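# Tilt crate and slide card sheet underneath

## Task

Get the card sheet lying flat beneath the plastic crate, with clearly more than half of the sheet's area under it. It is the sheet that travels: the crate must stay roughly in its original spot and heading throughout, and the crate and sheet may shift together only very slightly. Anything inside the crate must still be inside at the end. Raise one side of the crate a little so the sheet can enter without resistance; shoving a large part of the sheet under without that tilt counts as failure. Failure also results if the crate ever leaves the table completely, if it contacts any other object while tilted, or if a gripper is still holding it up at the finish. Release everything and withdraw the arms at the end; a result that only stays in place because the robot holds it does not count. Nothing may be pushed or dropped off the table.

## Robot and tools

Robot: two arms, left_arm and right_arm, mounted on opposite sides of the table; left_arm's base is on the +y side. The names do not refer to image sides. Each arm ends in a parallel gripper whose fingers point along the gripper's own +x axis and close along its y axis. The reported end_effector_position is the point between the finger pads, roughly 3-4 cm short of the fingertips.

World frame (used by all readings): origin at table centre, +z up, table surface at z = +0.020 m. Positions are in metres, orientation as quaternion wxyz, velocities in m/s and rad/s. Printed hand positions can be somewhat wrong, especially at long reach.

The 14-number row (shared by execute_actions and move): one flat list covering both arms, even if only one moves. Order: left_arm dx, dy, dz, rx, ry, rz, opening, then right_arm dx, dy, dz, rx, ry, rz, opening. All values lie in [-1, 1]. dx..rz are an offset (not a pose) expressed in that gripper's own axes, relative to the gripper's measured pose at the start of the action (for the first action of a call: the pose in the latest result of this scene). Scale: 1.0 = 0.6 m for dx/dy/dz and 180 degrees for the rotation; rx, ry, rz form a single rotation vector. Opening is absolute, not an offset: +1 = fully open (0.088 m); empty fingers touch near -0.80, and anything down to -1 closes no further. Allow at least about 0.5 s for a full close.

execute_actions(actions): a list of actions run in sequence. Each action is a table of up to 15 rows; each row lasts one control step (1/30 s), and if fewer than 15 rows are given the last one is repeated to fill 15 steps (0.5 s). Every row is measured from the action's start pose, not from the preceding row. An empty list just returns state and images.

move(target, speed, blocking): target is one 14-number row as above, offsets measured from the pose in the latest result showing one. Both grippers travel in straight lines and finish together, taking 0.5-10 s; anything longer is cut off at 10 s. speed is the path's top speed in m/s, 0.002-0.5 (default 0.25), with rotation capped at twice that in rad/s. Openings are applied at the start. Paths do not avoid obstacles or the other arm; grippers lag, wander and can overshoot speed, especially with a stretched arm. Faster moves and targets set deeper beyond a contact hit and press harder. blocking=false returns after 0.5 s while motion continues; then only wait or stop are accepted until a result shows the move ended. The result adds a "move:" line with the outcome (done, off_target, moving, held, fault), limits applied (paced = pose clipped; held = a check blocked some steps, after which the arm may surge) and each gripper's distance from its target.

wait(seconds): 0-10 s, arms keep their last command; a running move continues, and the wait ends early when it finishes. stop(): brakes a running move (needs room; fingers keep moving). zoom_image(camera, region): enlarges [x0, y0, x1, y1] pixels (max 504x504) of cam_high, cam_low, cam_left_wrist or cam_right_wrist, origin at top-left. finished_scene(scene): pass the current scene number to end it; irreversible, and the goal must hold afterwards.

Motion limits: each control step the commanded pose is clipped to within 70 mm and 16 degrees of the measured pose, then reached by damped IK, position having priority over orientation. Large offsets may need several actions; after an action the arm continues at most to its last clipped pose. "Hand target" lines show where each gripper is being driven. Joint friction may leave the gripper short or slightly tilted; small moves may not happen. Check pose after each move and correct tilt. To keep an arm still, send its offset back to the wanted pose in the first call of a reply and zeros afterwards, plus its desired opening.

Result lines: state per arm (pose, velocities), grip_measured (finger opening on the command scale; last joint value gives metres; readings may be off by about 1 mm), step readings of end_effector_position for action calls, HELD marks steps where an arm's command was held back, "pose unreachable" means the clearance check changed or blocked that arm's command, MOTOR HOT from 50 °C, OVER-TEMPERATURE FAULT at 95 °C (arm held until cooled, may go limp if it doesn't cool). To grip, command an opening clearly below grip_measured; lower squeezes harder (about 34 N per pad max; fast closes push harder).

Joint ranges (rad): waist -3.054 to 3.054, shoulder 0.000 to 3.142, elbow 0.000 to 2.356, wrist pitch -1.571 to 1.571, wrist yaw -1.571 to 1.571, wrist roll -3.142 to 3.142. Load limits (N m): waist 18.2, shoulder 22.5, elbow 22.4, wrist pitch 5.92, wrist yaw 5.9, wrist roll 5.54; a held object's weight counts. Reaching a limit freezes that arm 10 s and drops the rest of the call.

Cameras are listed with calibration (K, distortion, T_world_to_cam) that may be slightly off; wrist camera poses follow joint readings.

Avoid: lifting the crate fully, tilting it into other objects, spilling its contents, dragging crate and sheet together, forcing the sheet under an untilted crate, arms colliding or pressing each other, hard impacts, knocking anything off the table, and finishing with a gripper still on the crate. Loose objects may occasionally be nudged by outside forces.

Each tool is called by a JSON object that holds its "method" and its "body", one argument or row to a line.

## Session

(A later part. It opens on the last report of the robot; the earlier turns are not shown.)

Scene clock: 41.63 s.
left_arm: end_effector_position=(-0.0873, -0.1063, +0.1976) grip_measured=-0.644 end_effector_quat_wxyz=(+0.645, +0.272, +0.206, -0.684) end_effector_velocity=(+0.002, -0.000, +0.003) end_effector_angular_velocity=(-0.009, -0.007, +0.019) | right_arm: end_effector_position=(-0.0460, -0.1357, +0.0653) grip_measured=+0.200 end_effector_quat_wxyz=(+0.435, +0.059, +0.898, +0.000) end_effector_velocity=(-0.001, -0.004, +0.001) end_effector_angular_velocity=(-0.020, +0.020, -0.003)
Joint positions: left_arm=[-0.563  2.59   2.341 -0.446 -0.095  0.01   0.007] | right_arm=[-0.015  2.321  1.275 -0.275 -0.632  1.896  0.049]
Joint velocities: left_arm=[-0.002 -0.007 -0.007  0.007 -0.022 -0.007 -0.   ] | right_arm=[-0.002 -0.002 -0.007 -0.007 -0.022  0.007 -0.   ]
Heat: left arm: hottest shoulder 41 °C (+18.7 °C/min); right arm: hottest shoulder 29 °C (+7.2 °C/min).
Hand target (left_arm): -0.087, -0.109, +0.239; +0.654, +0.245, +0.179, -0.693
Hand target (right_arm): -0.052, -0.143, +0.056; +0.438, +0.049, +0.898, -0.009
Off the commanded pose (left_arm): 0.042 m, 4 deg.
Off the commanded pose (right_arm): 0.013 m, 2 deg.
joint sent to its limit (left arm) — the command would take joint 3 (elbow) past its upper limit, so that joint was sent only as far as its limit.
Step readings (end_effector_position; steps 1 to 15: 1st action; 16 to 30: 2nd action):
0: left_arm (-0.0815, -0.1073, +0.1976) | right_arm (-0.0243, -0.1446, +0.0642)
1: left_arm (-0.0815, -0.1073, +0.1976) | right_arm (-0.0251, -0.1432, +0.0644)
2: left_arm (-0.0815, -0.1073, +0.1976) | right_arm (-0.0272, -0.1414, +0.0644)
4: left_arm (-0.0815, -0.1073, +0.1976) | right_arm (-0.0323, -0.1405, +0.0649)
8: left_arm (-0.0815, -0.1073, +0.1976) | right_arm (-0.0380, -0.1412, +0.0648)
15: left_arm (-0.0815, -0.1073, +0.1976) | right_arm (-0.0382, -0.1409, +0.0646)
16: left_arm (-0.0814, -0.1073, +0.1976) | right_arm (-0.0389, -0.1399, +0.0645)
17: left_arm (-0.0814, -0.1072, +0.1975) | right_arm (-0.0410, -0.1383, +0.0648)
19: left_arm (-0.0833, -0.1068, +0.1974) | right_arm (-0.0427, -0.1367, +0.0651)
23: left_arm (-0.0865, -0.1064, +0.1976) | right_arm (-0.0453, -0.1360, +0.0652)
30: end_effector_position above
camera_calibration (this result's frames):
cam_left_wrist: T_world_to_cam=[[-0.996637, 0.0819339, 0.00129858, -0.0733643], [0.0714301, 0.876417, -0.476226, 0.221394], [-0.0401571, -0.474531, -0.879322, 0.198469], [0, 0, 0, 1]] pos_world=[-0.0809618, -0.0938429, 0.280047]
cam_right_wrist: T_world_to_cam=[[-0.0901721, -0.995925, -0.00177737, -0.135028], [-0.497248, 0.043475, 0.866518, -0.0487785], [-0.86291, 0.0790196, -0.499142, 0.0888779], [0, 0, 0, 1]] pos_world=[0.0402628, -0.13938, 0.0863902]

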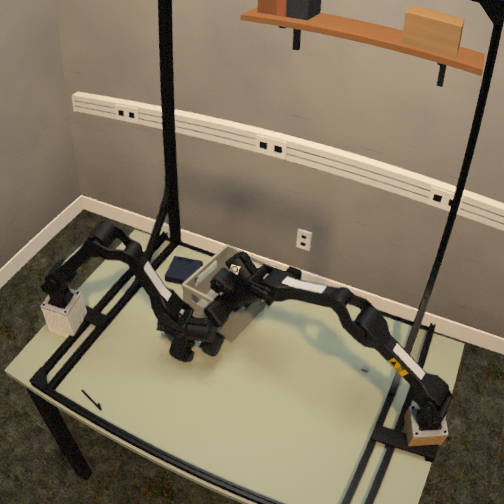

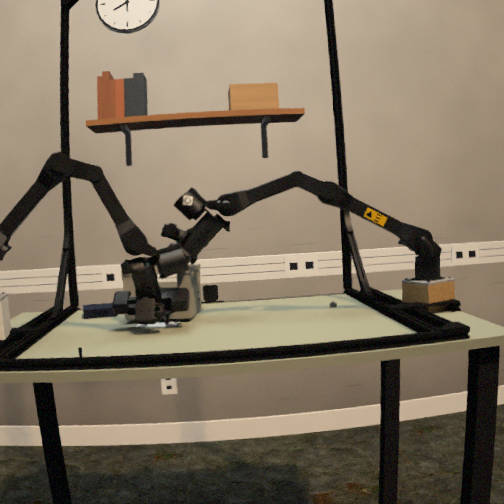

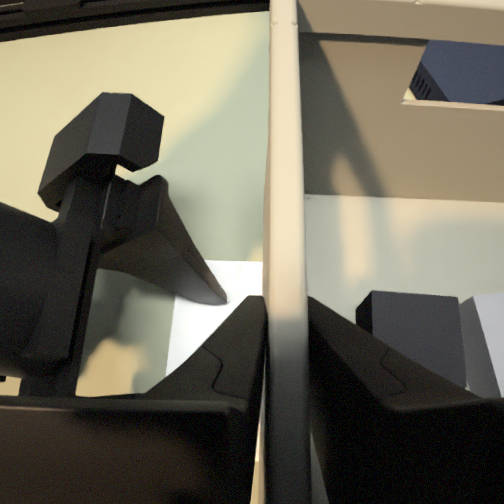

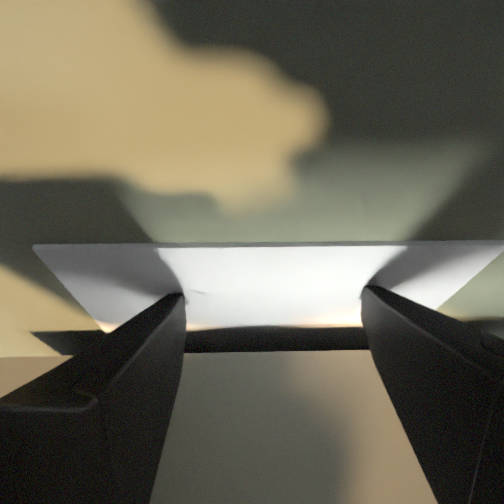

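{"method": "execute_actions", "body": {
  "actions": [
    [[-0.04,0.005,0.059,0.002,-0.023,0,-1,-0.035,0,0,0,0,-0.01,0.2]],
    [[-0.046,0.008,0.068,0.01,-0.026,0.008,-1,-0.025,0,0.035,0,0,0,0.2]],
    [[-0.046,0.008,0.068,0.01,-0.026,0.008,-1,0.03,-0.008,0.024,0,0,0,0.2]]
  ]
}}

Scene clock: 47.80 s.
left_arm: end_effector_position=(-0.0906, -0.1058, +0.2037) grip_measured=-0.644 end_effector_quat_wxyz=(+0.646, +0.277, +0.193, -0.685) end_effector_velocity=(-0.002, +0.002, -0.003) end_effector_angular_velocity=(+0.013, +0.008, -0.004) | right_arm: end_effector_position=(-0.0064, -0.1391, +0.0623) grip_measured=+0.200 end_effector_quat_wxyz=(+0.435, +0.053, +0.899, -0.004) end_effector_velocity=(+0.002, -0.004, -0.002) end_effector_angular_velocity=(-0.013, +0.006, -0.000)
Joint positions: left_arm=[-0.572  2.581  2.341 -0.445 -0.113  0.029  0.007] | right_arm=[-0.116  2.327  1.278 -0.363 -0.656  1.763  0.049]
Joint velocities: left_arm=[-0.002 -0.002 -0.007 -0.007  0.007 -0.007 -0.   ] | right_arm=[-0.007  0.002 -0.007 -0.007 -0.007 -0.007  0.   ]
Heat: left arm: hottest shoulder 46 °C (+22.6 °C/min); right arm: hottest shoulder 30 °C (+7.5 °C/min).
Hand target (left_arm): -0.088, -0.109, +0.249; +0.658, +0.254, +0.156, -0.691
Hand target (right_arm): -0.007, -0.146, +0.051; +0.438, +0.047, +0.898, -0.017
Off the commanded pose (left_arm): 0.047 m, 5 deg.
Off the commanded pose (right_arm): 0.013 m, 2 deg.
joint sent to its limit (left arm) — the command would take joint 3 (elbow) past its upper limit, so that joint was sent only as far as its limit.
Step readings (end_effector_position; steps 1 to 15: 1st action; 16 to 30: 2nd action; 31 to 45: 3rd action):
0: left_arm (-0.0875, -0.1063, +0.1982) | right_arm (-0.0460, -0.1356, +0.0649)
1: left_arm (-0.0873, -0.1062, +0.1982) | right_arm (-0.0455, -0.1379, +0.0651)
2: left_arm (-0.0872, -0.1063, +0.1982) | right_arm (-0.0437, -0.1410, +0.0659)
4: left_arm (-0.0867, -0.1064, +0.1982) | right_arm (-0.0393, -0.1440, +0.0675)
8: left_arm (-0.0868, -0.1063, +0.1984) | right_arm (-0.0331, -0.1422, +0.0719)
15: left_arm (-0.0868, -0.1063, +0.1984) | right_arm (-0.0328, -0.1418, +0.0746)
16: left_arm (-0.0868, -0.1063, +0.1984) | right_arm (-0.0318, -0.1427, +0.0748)
17: left_arm (-0.0867, -0.1063, +0.1984) | right_arm (-0.0283, -0.1430, +0.0747)
19: left_arm (-0.0871, -0.1063, +0.1986) | right_arm (-0.0181, -0.1418, +0.0744)
23: left_arm (-0.0884, -0.1060, +0.2002) | right_arm (-0.0067, -0.1404, +0.0741)
30: left_arm (-0.0884, -0.1061, +0.2007) | right_arm (-0.0064, -0.1412, +0.0741)
31: left_arm (-0.0886, -0.1060, +0.2010) | right_arm (-0.0065, -0.1403, +0.0734)
32: left_arm (-0.0887, -0.1060, +0.2015) | right_arm (-0.0065, -0.1388, +0.0722)
34: left_arm (-0.0896, -0.1059, +0.2023) | right_arm (-0.0066, -0.1379, +0.0689)
38: left_arm (-0.0906, -0.1058, +0.2037) | right_arm (-0.0065, -0.1400, +0.0628)
45: end_effector_position above
camera_calibration (this result's frames):
cam_left_wrist: T_world_to_cam=[[-0.995724, 0.0891675, -0.0241448, -0.0707281], [0.0896786, 0.870292, -0.484303, 0.226681], [-0.022171, -0.484398, -0.874567, 0.203527], [0, 0, 0, 1]] pos_world=[-0.0862417, -0.092384, 0.286073]
cam_right_wrist: T_world_to_cam=[[-0.0831649, -0.996482, 0.0103766, -0.135726], [-0.496891, 0.0504912, 0.866343, -0.0254173], [-0.863819, 0.0668932, -0.499342, 0.120165], [0, 0, 0, 1]] pos_world=[0.0798837, -0.142003, 0.083432]

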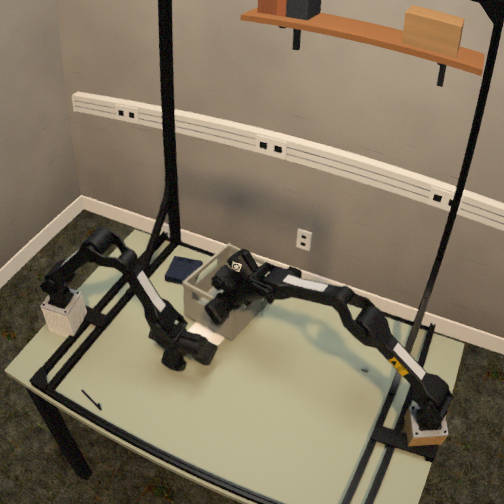

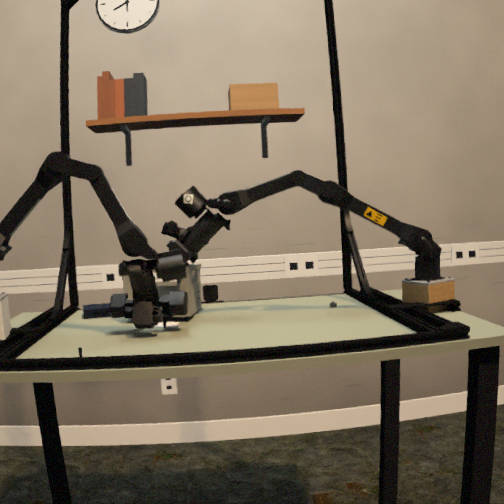

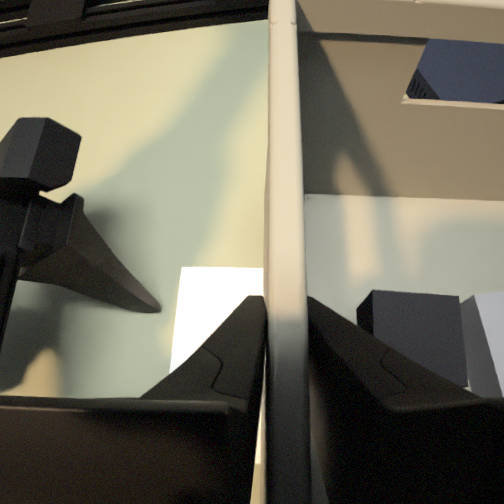

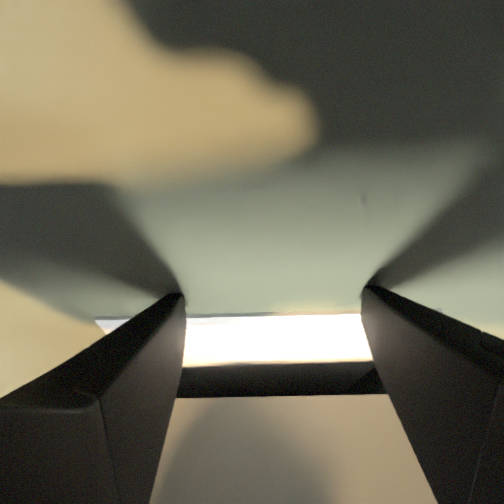

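Push the edge to x≈-0.042.

{"method": "execute_actions", "body": {
  "actions": [
    [[-0.042,0.008,0.062,0.004,-0.025,0.003,-1,0.023,-0.012,-0.007,0,0,-0.008,0.2]],
    [[-0.042,0.008,0.062,0.004,-0.025,0.003,-1,0.023,-0.012,-0.007,0,0,-0.008,0.2]],
    [[-0.042,0.008,0.062,0.004,-0.025,0.003,-1,0.022,-0.012,-0.006,0,0,-0.008,0.2]]
  ]
}}

Scene clock: 52.60 s.
left_arm: end_effector_position=(-0.0904, -0.1057, +0.2045) grip_measured=-0.643 end_effector_quat_wxyz=(+0.646, +0.278, +0.191, -0.685) end_effector_velocity=(+0.002, +0.001, -0.000) end_effector_angular_velocity=(+0.005, -0.009, +0.019) | right_arm: end_effector_position=(-0.0412, -0.1422, +0.0636) grip_measured=+0.200 end_effector_quat_wxyz=(+0.431, +0.033, +0.902, +0.017) end_effector_velocity=(-0.002, -0.000, +0.003) end_effector_angular_velocity=(-0.001, +0.020, +0.008)
Joint positions: left_arm=[-0.572  2.579  2.34  -0.445 -0.114  0.032  0.007] | right_arm=[-0.031  2.327  1.277 -0.318 -0.657  1.802  0.049]
Joint velocities: left_arm=[-0.002 -0.002 -0.002 -0.007 -0.022 -0.007  0.   ] | right_arm=[-0.002 -0.002  0.002 -0.007 -0.022 -0.007 -0.   ]
Heat: left arm: hottest shoulder 50 °C (+25.1 °C/min); right arm: hottest shoulder 30 °C (+6.8 °C/min). Fold the left arm in close to its base before you think long.
Hand target (left_arm): -0.090, -0.108, +0.249; +0.655, +0.253, +0.159, -0.693
Hand target (right_arm): -0.041, -0.147, +0.055; +0.432, +0.029, +0.901, +0.005
Off the commanded pose (left_arm): 0.045 m, 5 deg.
Off the commanded pose (right_arm): 0.010 m, 1 deg.
MOTOR HOT: a motor of the left arm reached 50 °C. Now the hottest motor of the left arm, joint 2 (shoulder), reports 50 °C. The temperature limit of the motors' drives, at which the controller stops that arm, is 95 °C. To cool a motor, set the load down, stop pushing, or move to a pose that needs little force.
joint sent to its limit (left arm) — the command would take joint 3 (elbow) past its upper limit, so that joint was sent only as far as its limit.
Step readings (end_effector_position; steps 1 to 15: 1st action; 16 to 30: 2nd action; 31 to 45: 3rd action):
0: left_arm (-0.0904, -0.1057, +0.2043) | right_arm (-0.0064, -0.1393, +0.0621)
1: left_arm (-0.0904, -0.1057, +0.2043) | right_arm (-0.0067, -0.1391, +0.0621)
2: left_arm (-0.0904, -0.1057, +0.2043) | right_arm (-0.0077, -0.1385, +0.0622)
4: left_arm (-0.0904, -0.1057, +0.2043) | right_arm (-0.0108, -0.1382, +0.0623)
8: left_arm (-0.0904, -0.1057, +0.2043) | right_arm (-0.0158, -0.1392, +0.0624)
15: left_arm (-0.0904, -0.1057, +0.2043) | right_arm (-0.0170, -0.1394, +0.0624)
16: left_arm (-0.0904, -0.1057, +0.2043) | right_arm (-0.0174, -0.1392, +0.0624)
17: left_arm (-0.0904, -0.1057, +0.2043) | right_arm (-0.0186, -0.1388, +0.0626)
19: left_arm (-0.0904, -0.1057, +0.2043) | right_arm (-0.0231, -0.1390, +0.0628)
23: left_arm (-0.0904, -0.1057, +0.2043) | right_arm (-0.0293, -0.1406, +0.0630)
30: left_arm (-0.0904, -0.1057, +0.2043) | right_arm (-0.0296, -0.1405, +0.0630)
31: left_arm (-0.0904, -0.1057, +0.2043) | right_arm (-0.0301, -0.1402, +0.0631)
32: left_arm (-0.0904, -0.1057, +0.2043) | right_arm (-0.0319, -0.1401, +0.0633)
34: left_arm (-0.0904, -0.1057, +0.2043) | right_arm (-0.0362, -0.1411, +0.0634)
38: left_arm (-0.0904, -0.1057, +0.2045) | right_arm (-0.0410, -0.1422, +0.0636)
45: end_effector_position above
camera_calibration (this result's frames):
cam_left_wrist: T_world_to_cam=[[-0.995557, 0.09016, -0.0271524, -0.069797], [0.0919829, 0.869578, -0.485153, 0.227337], [-0.0201302, -0.485495, -0.874008, 0.204237], [0, 0, 0, 1]] pos_world=[-0.0862867, -0.0922385, 0.286903]
cam_right_wrist: T_world_to_cam=[[-0.0280047, -0.999566, -0.0091218, -0.138637], [-0.491017, 0.00580704, 0.87113, -0.0500326], [-0.8707, 0.0288747, -0.490967, 0.084749], [0, 0, 0, 1]] pos_world=[0.0453416, -0.140733, 0.0839293]

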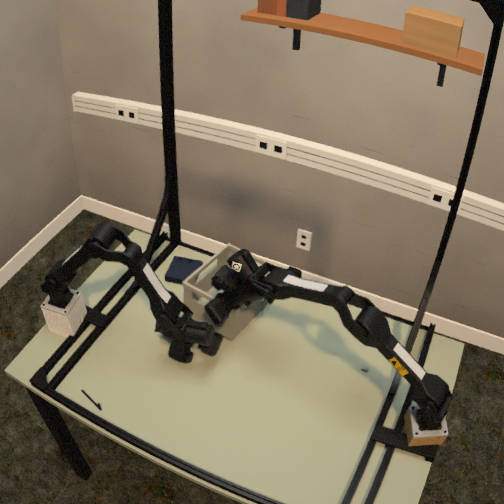

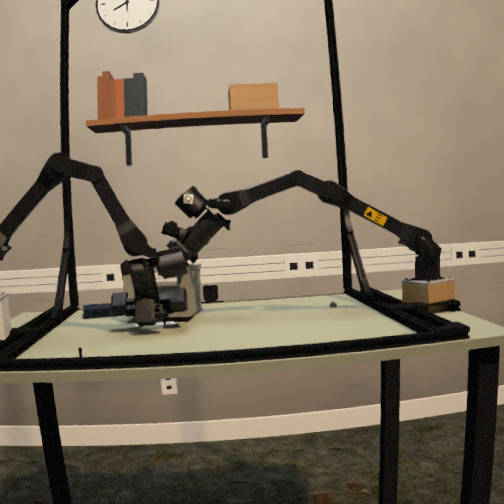

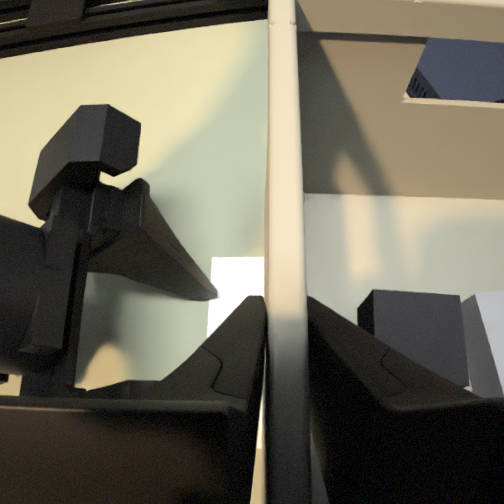

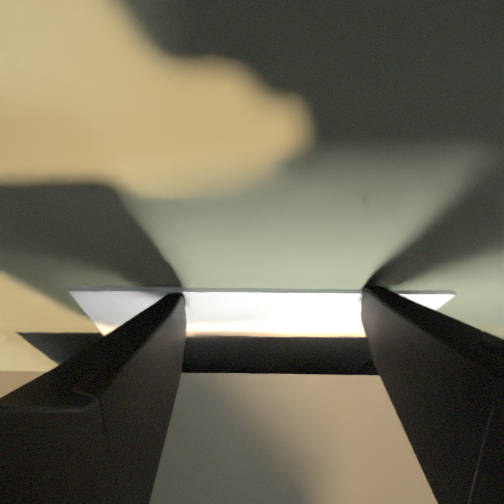

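Good. Lower, keeping the wrist from sagging.

{"method": "execute_actions", "body": {
  "actions": [
    [[-0.042,0.008,0.062,0.004,-0.025,0.003,-1,-0.06,0,0.03,0,0,0,0.2]],
    [[-0.022,0.008,0.042,-0.008,-0.025,-0.007,-1,-0.06,0,0.04,0,0,0,0.2]],
    [[-0.014,0.008,0.034,-0.008,-0.025,-0.007,-1,-0.06,-0.03,0.04,0,0,0,0.2]],
    [[-0.01,0.008,0.028,-0.008,-0.022,-0.007,-1,-0.05,-0.05,0.03,0,0,0,0.2]],
    [[-0.006,0.008,0.022,-0.008,-0.02,-0.007,-1,0,-0.05,0,0,0,0,0.2]],
    [[-0.002,0.005,0.014,-0.008,-0.012,-0.007,-1,0,-0.05,0,0,0,0,0.2]]
  ]
}}

Scene clock: 59.57 s.
left_arm: end_effector_position=(-0.0841, -0.1137, +0.1855) grip_measured=-0.635 end_effector_quat_wxyz=(+0.616, +0.215, +0.216, -0.727) end_effector_velocity=(+0.003, +0.002, -0.003) end_effector_angular_velocity=(+0.013, +0.000, +0.013) | right_arm: end_effector_position=(+0.1045, -0.2612, +0.0938) grip_measured=+0.200 end_effector_quat_wxyz=(+0.428, +0.031, +0.903, -0.026) end_effector_velocity=(-0.002, -0.006, +0.001) end_effector_angular_velocity=(-0.009, +0.012, +0.002)
Joint positions: left_arm=[-0.521  2.578  2.218 -0.258  0.061 -0.018  0.008] | right_arm=[-0.498  2.052  0.928 -0.666 -0.654  1.253  0.049]
Joint velocities: left_arm=[ 0.002 -0.002 -0.007 -0.007 -0.007 -0.007 -0.   ] | right_arm=[-0.002 -0.007 -0.017 -0.007 -0.007 -0.007 -0.   ]
Heat: left arm: hottest shoulder 54 °C (+26.2 °C/min); right arm: hottest shoulder 31 °C (+7.1 °C/min). Fold the left arm in close to its base before you think long.
Hand target (left_arm): -0.081, -0.116, +0.191; +0.619, +0.202, +0.213, -0.728
Hand target (right_arm): +0.105, -0.262, +0.096; +0.430, +0.032, +0.902, -0.021
Off the commanded pose (left_arm): 0.007 m, 2 deg.
Off the commanded pose (right_arm): 0.002 m, 1 deg.
MOTOR HOT: still on. Now the hottest motor of the left arm, joint 2 (shoulder), reports 54 °C; a drive's own limit is 95 °C.
Step readings (end_effector_position; steps 1 to 15: 1st action; 16 to 30: 2nd action; 31 to 45: 3rd action; 46 to 60: 4th action; 61 to 75: 5th action; 76 to 90: 6th action):
0: left_arm (-0.0904, -0.1056, +0.2046) | right_arm (-0.0412, -0.1422, +0.0633)
1: left_arm (-0.0904, -0.1056, +0.2046) | right_arm (-0.0395, -0.1439, +0.0642)
2: left_arm (-0.0904, -0.1056, +0.2046) | right_arm (-0.0341, -0.1462, +0.0652)
4: left_arm (-0.0904, -0.1056, +0.2046) | right_arm (-0.0198, -0.1468, +0.0674)
8: left_arm (-0.0904, -0.1056, +0.2046) | right_arm (-0.0033, -0.1451, +0.0723)
15: left_arm (-0.0904, -0.1056, +0.2049) | right_arm (-0.0033, -0.1472, +0.0737)
16: left_arm (-0.0904, -0.1056, +0.2039) | right_arm (-0.0019, -0.1492, +0.0745)
17: left_arm (-0.0900, -0.1059, +0.2030) | right_arm (+0.0035, -0.1521, +0.0756)
19: left_arm (-0.0884, -0.1068, +0.2018) | right_arm (+0.0195, -0.1536, +0.0771)
23: left_arm (-0.0858, -0.1067, +0.1984) | right_arm (+0.0387, -0.1524, +0.0791)
30: left_arm (-0.0861, -0.1067, +0.1978) | right_arm (+0.0388, -0.1537, +0.0800)
31: left_arm (-0.0862, -0.1068, +0.1963) | right_arm (+0.0399, -0.1559, +0.0812)
32: left_arm (-0.0859, -0.1074, +0.1950) | right_arm (+0.0452, -0.1606, +0.0826)
34: left_arm (-0.0836, -0.1081, +0.1926) | right_arm (+0.0606, -0.1675, +0.0854)
38: left_arm (-0.0821, -0.1079, +0.1891) | right_arm (+0.0792, -0.1708, +0.0881)
45: left_arm (-0.0821, -0.1081, +0.1886) | right_arm (+0.0796, -0.1731, +0.0889)
46: left_arm (-0.0821, -0.1082, +0.1873) | right_arm (+0.0806, -0.1759, +0.0896)
47: left_arm (-0.0822, -0.1085, +0.1863) | right_arm (+0.0842, -0.1828, +0.0910)
49: left_arm (-0.0825, -0.1093, +0.1857) | right_arm (+0.0957, -0.1952, +0.0937)
53: left_arm (-0.0828, -0.1098, +0.1852) | right_arm (+0.1102, -0.2019, +0.0958)
60: left_arm (-0.0827, -0.1100, +0.1849) | right_arm (+0.1104, -0.2037, +0.0975)
61: left_arm (-0.0830, -0.1102, +0.1841) | right_arm (+0.1100, -0.2061, +0.0967)
62: left_arm (-0.0832, -0.1108, +0.1838) | right_arm (+0.1092, -0.2117, +0.0967)
64: left_arm (-0.0835, -0.1116, +0.1838) | right_arm (+0.1073, -0.2244, +0.0964)
68: left_arm (-0.0836, -0.1120, +0.1833) | right_arm (+0.1070, -0.2327, +0.0937)
75: left_arm (-0.0837, -0.1122, +0.1834) | right_arm (+0.1074, -0.2325, +0.0953)
76: left_arm (-0.0839, -0.1124, +0.1838) | right_arm (+0.1071, -0.2346, +0.0946)
77: left_arm (-0.0841, -0.1129, +0.1842) | right_arm (+0.1065, -0.2400, +0.0946)
79: left_arm (-0.0842, -0.1133, +0.1852) | right_arm (+0.1048, -0.2528, +0.0944)
83: left_arm (-0.0842, -0.1136, +0.1854) | right_arm (+0.1040, -0.2616, +0.0923)
90: end_effector_position above
camera_calibration (this result's frames):
cam_left_wrist: T_world_to_cam=[[-0.981368, 0.150327, 0.119664, -0.0825239], [0.0633269, 0.841057, -0.537227, 0.228479], [-0.181403, -0.519639, -0.834906, 0.159182], [0, 0, 0, 1]] pos_world=[-0.0665791, -0.0970414, 0.265522]
cam_right_wrist: T_world_to_cam=[[-0.0609482, -0.995711, 0.069599, -0.256167], [-0.482094, 0.0904219, 0.871441, 0.0169637], [-0.873997, 0.0195594, -0.485538, 0.227247], [0, 0, 0, 1]] pos_world=[0.191178, -0.261047, 0.113383]

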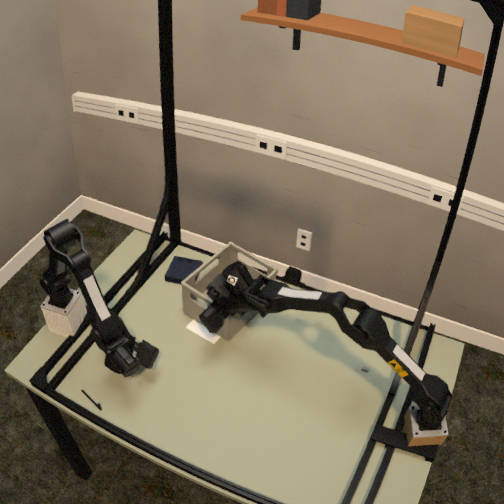

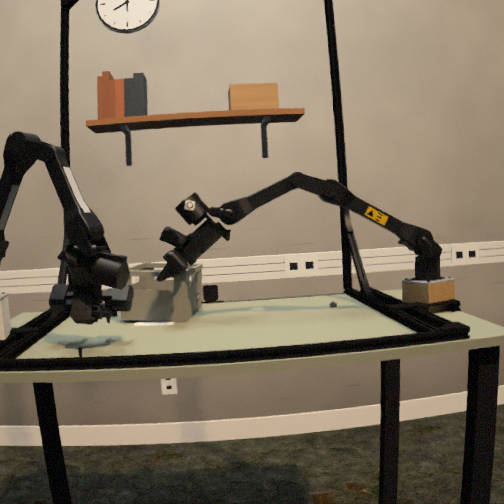

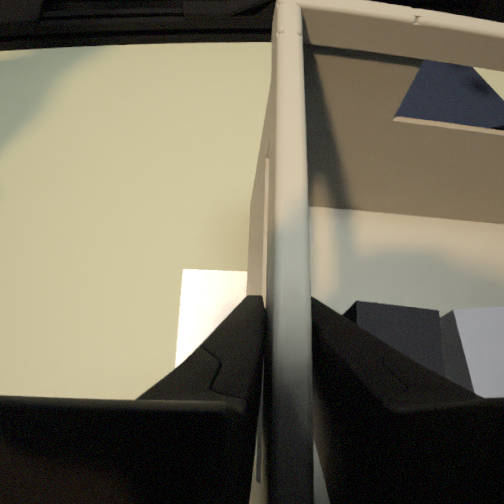

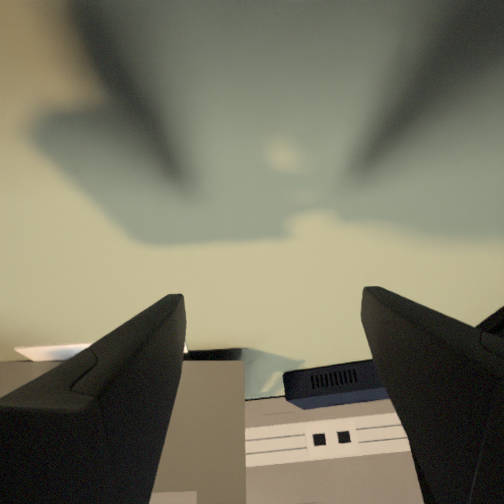

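{"method": "execute_actions", "body": {
  "actions": [
    [[0,0,0,0,0.012,0,-1,0,0,0,0,0,0,0.2]],
    [[0,0,0,0,0.015,0,-1,0,0,0,0,0,0,0.2]],
    [[0,0,0,0,0,0,-0.7,0,0,0,0,0,0,0.2]],
    [[0,0,0,0,0,0,0.3,0,0,0,0,0,0,0.2]]
  ]
}}

{"method": "move", "body": {
  "target": [-0.3,0,0.06,0,0,0,0.3,0,0,0,0,0,0,0.2],
  "speed": 0.15
}}

Scene clock: 64.40 s.
left_arm: end_effector_position=(-0.0810, -0.1082, +0.1850) grip_measured=+0.292 end_effector_quat_wxyz=(+0.611, +0.247, +0.243, -0.712) end_effector_velocity=(-0.001, -0.001, -0.001) end_effector_angular_velocity=(-0.002, +0.001, +0.008) | right_arm: end_effector_position=(+0.1044, -0.2617, +0.0938) grip_measured=+0.200 end_effector_quat_wxyz=(+0.428, +0.031, +0.903, -0.026) end_effector_velocity=(-0.000, -0.004, +0.002) end_effector_angular_velocity=(-0.014, +0.014, -0.003)
Joint positions: left_arm=[-0.52   2.609  2.336 -0.433  0.049 -0.017  0.053] | right_arm=[-0.498  2.051  0.926 -0.666 -0.654  1.252  0.049]
Joint velocities: left_arm=[-0.002  0.002 -0.002  0.007 -0.007 -0.007  0.004] | right_arm=[-0.007 -0.002 -0.002 -0.022 -0.007 -0.007  0.   ]
Heat: left arm: hottest shoulder 53 °C (+25.3 °C/min); right arm: hottest shoulder 31 °C (+6.1 °C/min). Fold the left arm in close to its base before you think long.
Hand target (left_arm): -0.081, -0.108, +0.185; +0.611, +0.247, +0.243, -0.712
Hand target (right_arm): +0.104, -0.262, +0.094; +0.428, +0.031, +0.903, -0.026
Off the commanded pose (left_arm): 0.000 m, 0 deg.
Off the commanded pose (right_arm): 0.000 m, 0 deg.
MOTOR HOT: still on. Now the hottest motor of the left arm, joint 2 (shoulder), reports 53 °C; a drive's own limit is 95 °C.
Step readings (end_effector_position; steps 1 to 15: 1st action; 16 to 30: 2nd action; 31 to 45: 3rd action; 46 to 60: 4th action):
0: left_arm (-0.0842, -0.1140, +0.1856) | right_arm (+0.1044, -0.2618, +0.0937)
1: left_arm (-0.0841, -0.1139, +0.1866) | right_arm (+0.1044, -0.2618, +0.0937)
2: left_arm (-0.0838, -0.1132, +0.1863) | right_arm (+0.1044, -0.2618, +0.0937)
4: left_arm (-0.0823, -0.1111, +0.1852) | right_arm (+0.1044, -0.2618, +0.0937)
8: left_arm (-0.0818, -0.1109, +0.1849) | right_arm (+0.1044, -0.2617, +0.0938)
15: left_arm (-0.0817, -0.1107, +0.1849) | right_arm (+0.1044, -0.2617, +0.0938)
16: left_arm (-0.0816, -0.1103, +0.1848) | right_arm (+0.1044, -0.2617, +0.0938)
17: left_arm (-0.0812, -0.1095, +0.1846) | right_arm (+0.1044, -0.2617, +0.0938)
19: left_arm (-0.0812, -0.1091, +0.1850) | right_arm (+0.1044, -0.2617, +0.0938)
23: left_arm (-0.0811, -0.1086, +0.1851) | right_arm (+0.1044, -0.2617, +0.0938)
30: left_arm (-0.0810, -0.1082, +0.1850) | right_arm (+0.1044, -0.2617, +0.0938)
31: left_arm (-0.0810, -0.1082, +0.1850) | right_arm (+0.1044, -0.2617, +0.0938)
32: left_arm (-0.0810, -0.1082, +0.1850) | right_arm (+0.1044, -0.2617, +0.0938)
34: left_arm (-0.0810, -0.1082, +0.1850) | right_arm (+0.1044, -0.2617, +0.0938)
38: left_arm (-0.0811, -0.1082, +0.1850) | right_arm (+0.1044, -0.2617, +0.0938)
45: left_arm (-0.0810, -0.1082, +0.1850) | right_arm (+0.1044, -0.2617, +0.0938)
46: left_arm (-0.0810, -0.1082, +0.1850) | right_arm (+0.1044, -0.2617, +0.0938)
47: left_arm (-0.0810, -0.1082, +0.1850) | right_arm (+0.1044, -0.2617, +0.0938)
49: left_arm (-0.0810, -0.1082, +0.1850) | right_arm (+0.1044, -0.2617, +0.0938)
53: left_arm (-0.0810, -0.1082, +0.1850) | right_arm (+0.1044, -0.2617, +0.0938)
60: end_effector_position above
camera_calibration (this result's frames):
cam_left_wrist: T_world_to_cam=[[-0.984828, 0.131024, 0.113782, -0.081462], [0.0644883, 0.885055, -0.460998, 0.214121], [-0.161105, -0.446666, -0.880076, 0.180051], [0, 0, 0, 1]] pos_world=[-0.0650272, -0.0984127, 0.266437]
cam_right_wrist: T_world_to_cam=[[-0.0610175, -0.995673, 0.0700922, -0.256705], [-0.481883, 0.0908826, 0.87151, 0.01712], [-0.874108, 0.0194011, -0.485343, 0.227119], [0, 0, 0, 1]] pos_world=[0.191113, -0.261557, 0.113304]

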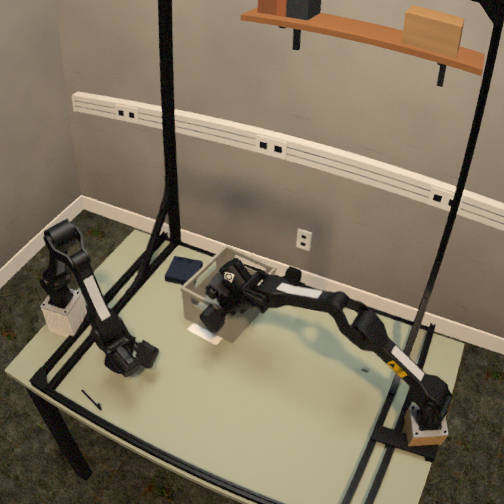

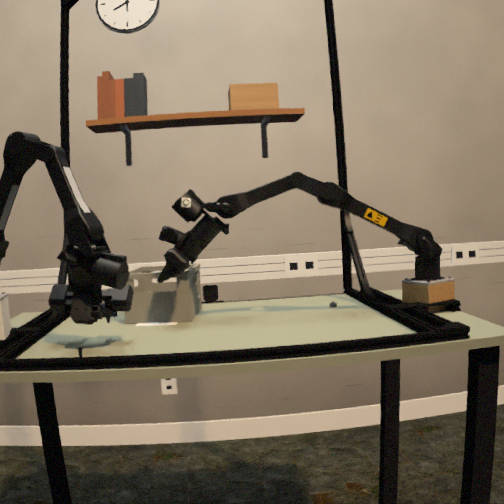

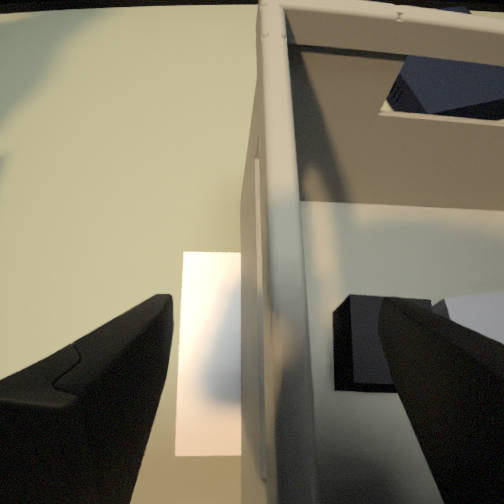

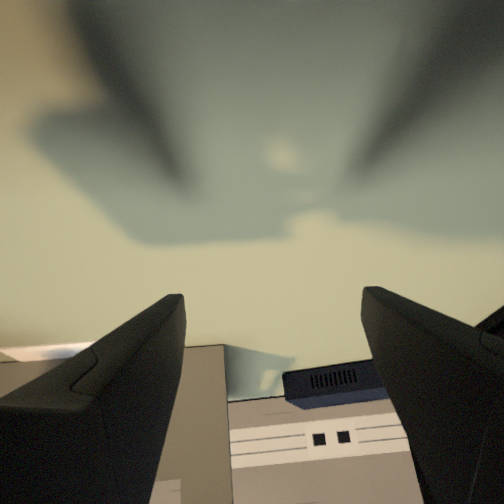

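Scene clock: 66.23 s.
left_arm: end_effector_position=(-0.0605, -0.0014, +0.3256) grip_measured=+0.300 end_effector_quat_wxyz=(+0.611, +0.247, +0.246, -0.711) end_effector_velocity=(-0.000, +0.002, -0.003) end_effector_angular_velocity=(+0.011, -0.011, -0.002) | right_arm: end_effector_position=(+0.1044, -0.2617, +0.0938) grip_measured=+0.200 end_effector_quat_wxyz=(+0.428, +0.031, +0.903, -0.026) end_effector_velocity=(+0.001, -0.001, +0.001) end_effector_angular_velocity=(-0.009, +0.009, -0.015)
Joint positions: left_arm=[-0.501  2.05   1.942 -0.603  0.063 -0.008  0.054] | right_arm=[-0.498  2.051  0.926 -0.666 -0.654  1.252  0.049]
Joint velocities: left_arm=[-0.002 -0.002 -0.007 -0.007 -0.007  0.007 -0.   ] | right_arm=[-0.007 -0.002 -0.002 -0.007 -0.007  0.007  0.   ]
Heat: left arm: hottest shoulder 53 °C (+25.3 °C/min); right arm: hottest shoulder 31 °C (+5.1 °C/min). Fold the left arm in close to its base before you think long.
Hand target (left_arm): -0.059, +0.002, +0.330; +0.611, +0.247, +0.243, -0.712
Hand target (right_arm): +0.104, -0.262, +0.094; +0.428, +0.031, +0.903, -0.026
Off the commanded pose (left_arm): 0.006 m, 0 deg.
Off the commanded pose (right_arm): 0.000 m, 0 deg.
MOTOR HOT: still on. Now the hottest motor of the left arm, joint 2 (shoulder), reports 53 °C; a drive's own limit is 95 °C.
move: done
camera_calibration (this result's frames):
cam_left_wrist: T_world_to_cam=[[-0.984918, 0.127478, 0.116986, -0.0923884], [0.0606501, 0.887605, -0.456594, 0.181411], [-0.162043, -0.442613, -0.88195, 0.355362], [0, 0, 0, 1]] pos_world=[-0.0444136, 0.00804397, 0.407051]
cam_right_wrist: T_world_to_cam=[[-0.0610175, -0.995673, 0.0700922, -0.256705], [-0.481883, 0.0908826, 0.87151, 0.01712], [-0.874108, 0.0194011, -0.485343, 0.227119], [0, 0, 0, 1]] pos_world=[0.191113, -0.261557, 0.113304]

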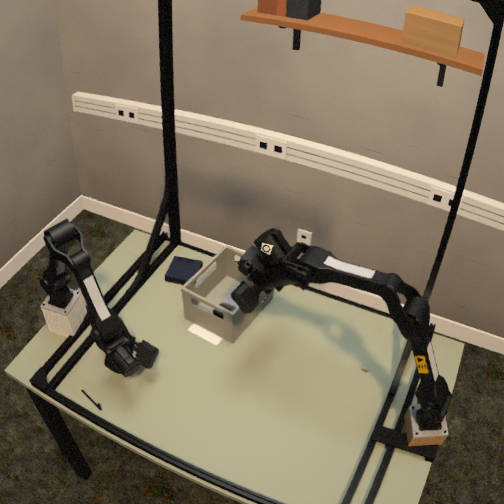

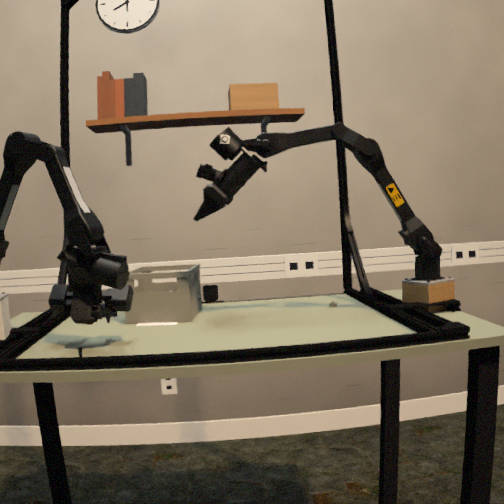

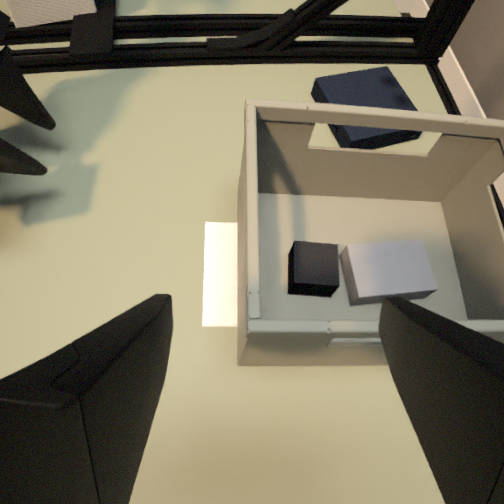

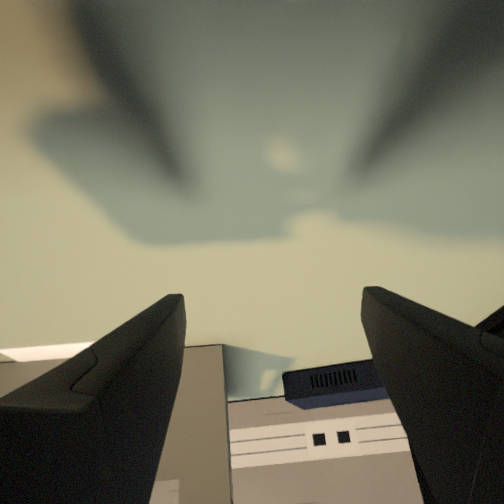

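{"method": "finished_scene", "body": {
  "scene": 2
}}

The scene is finished: the task was done.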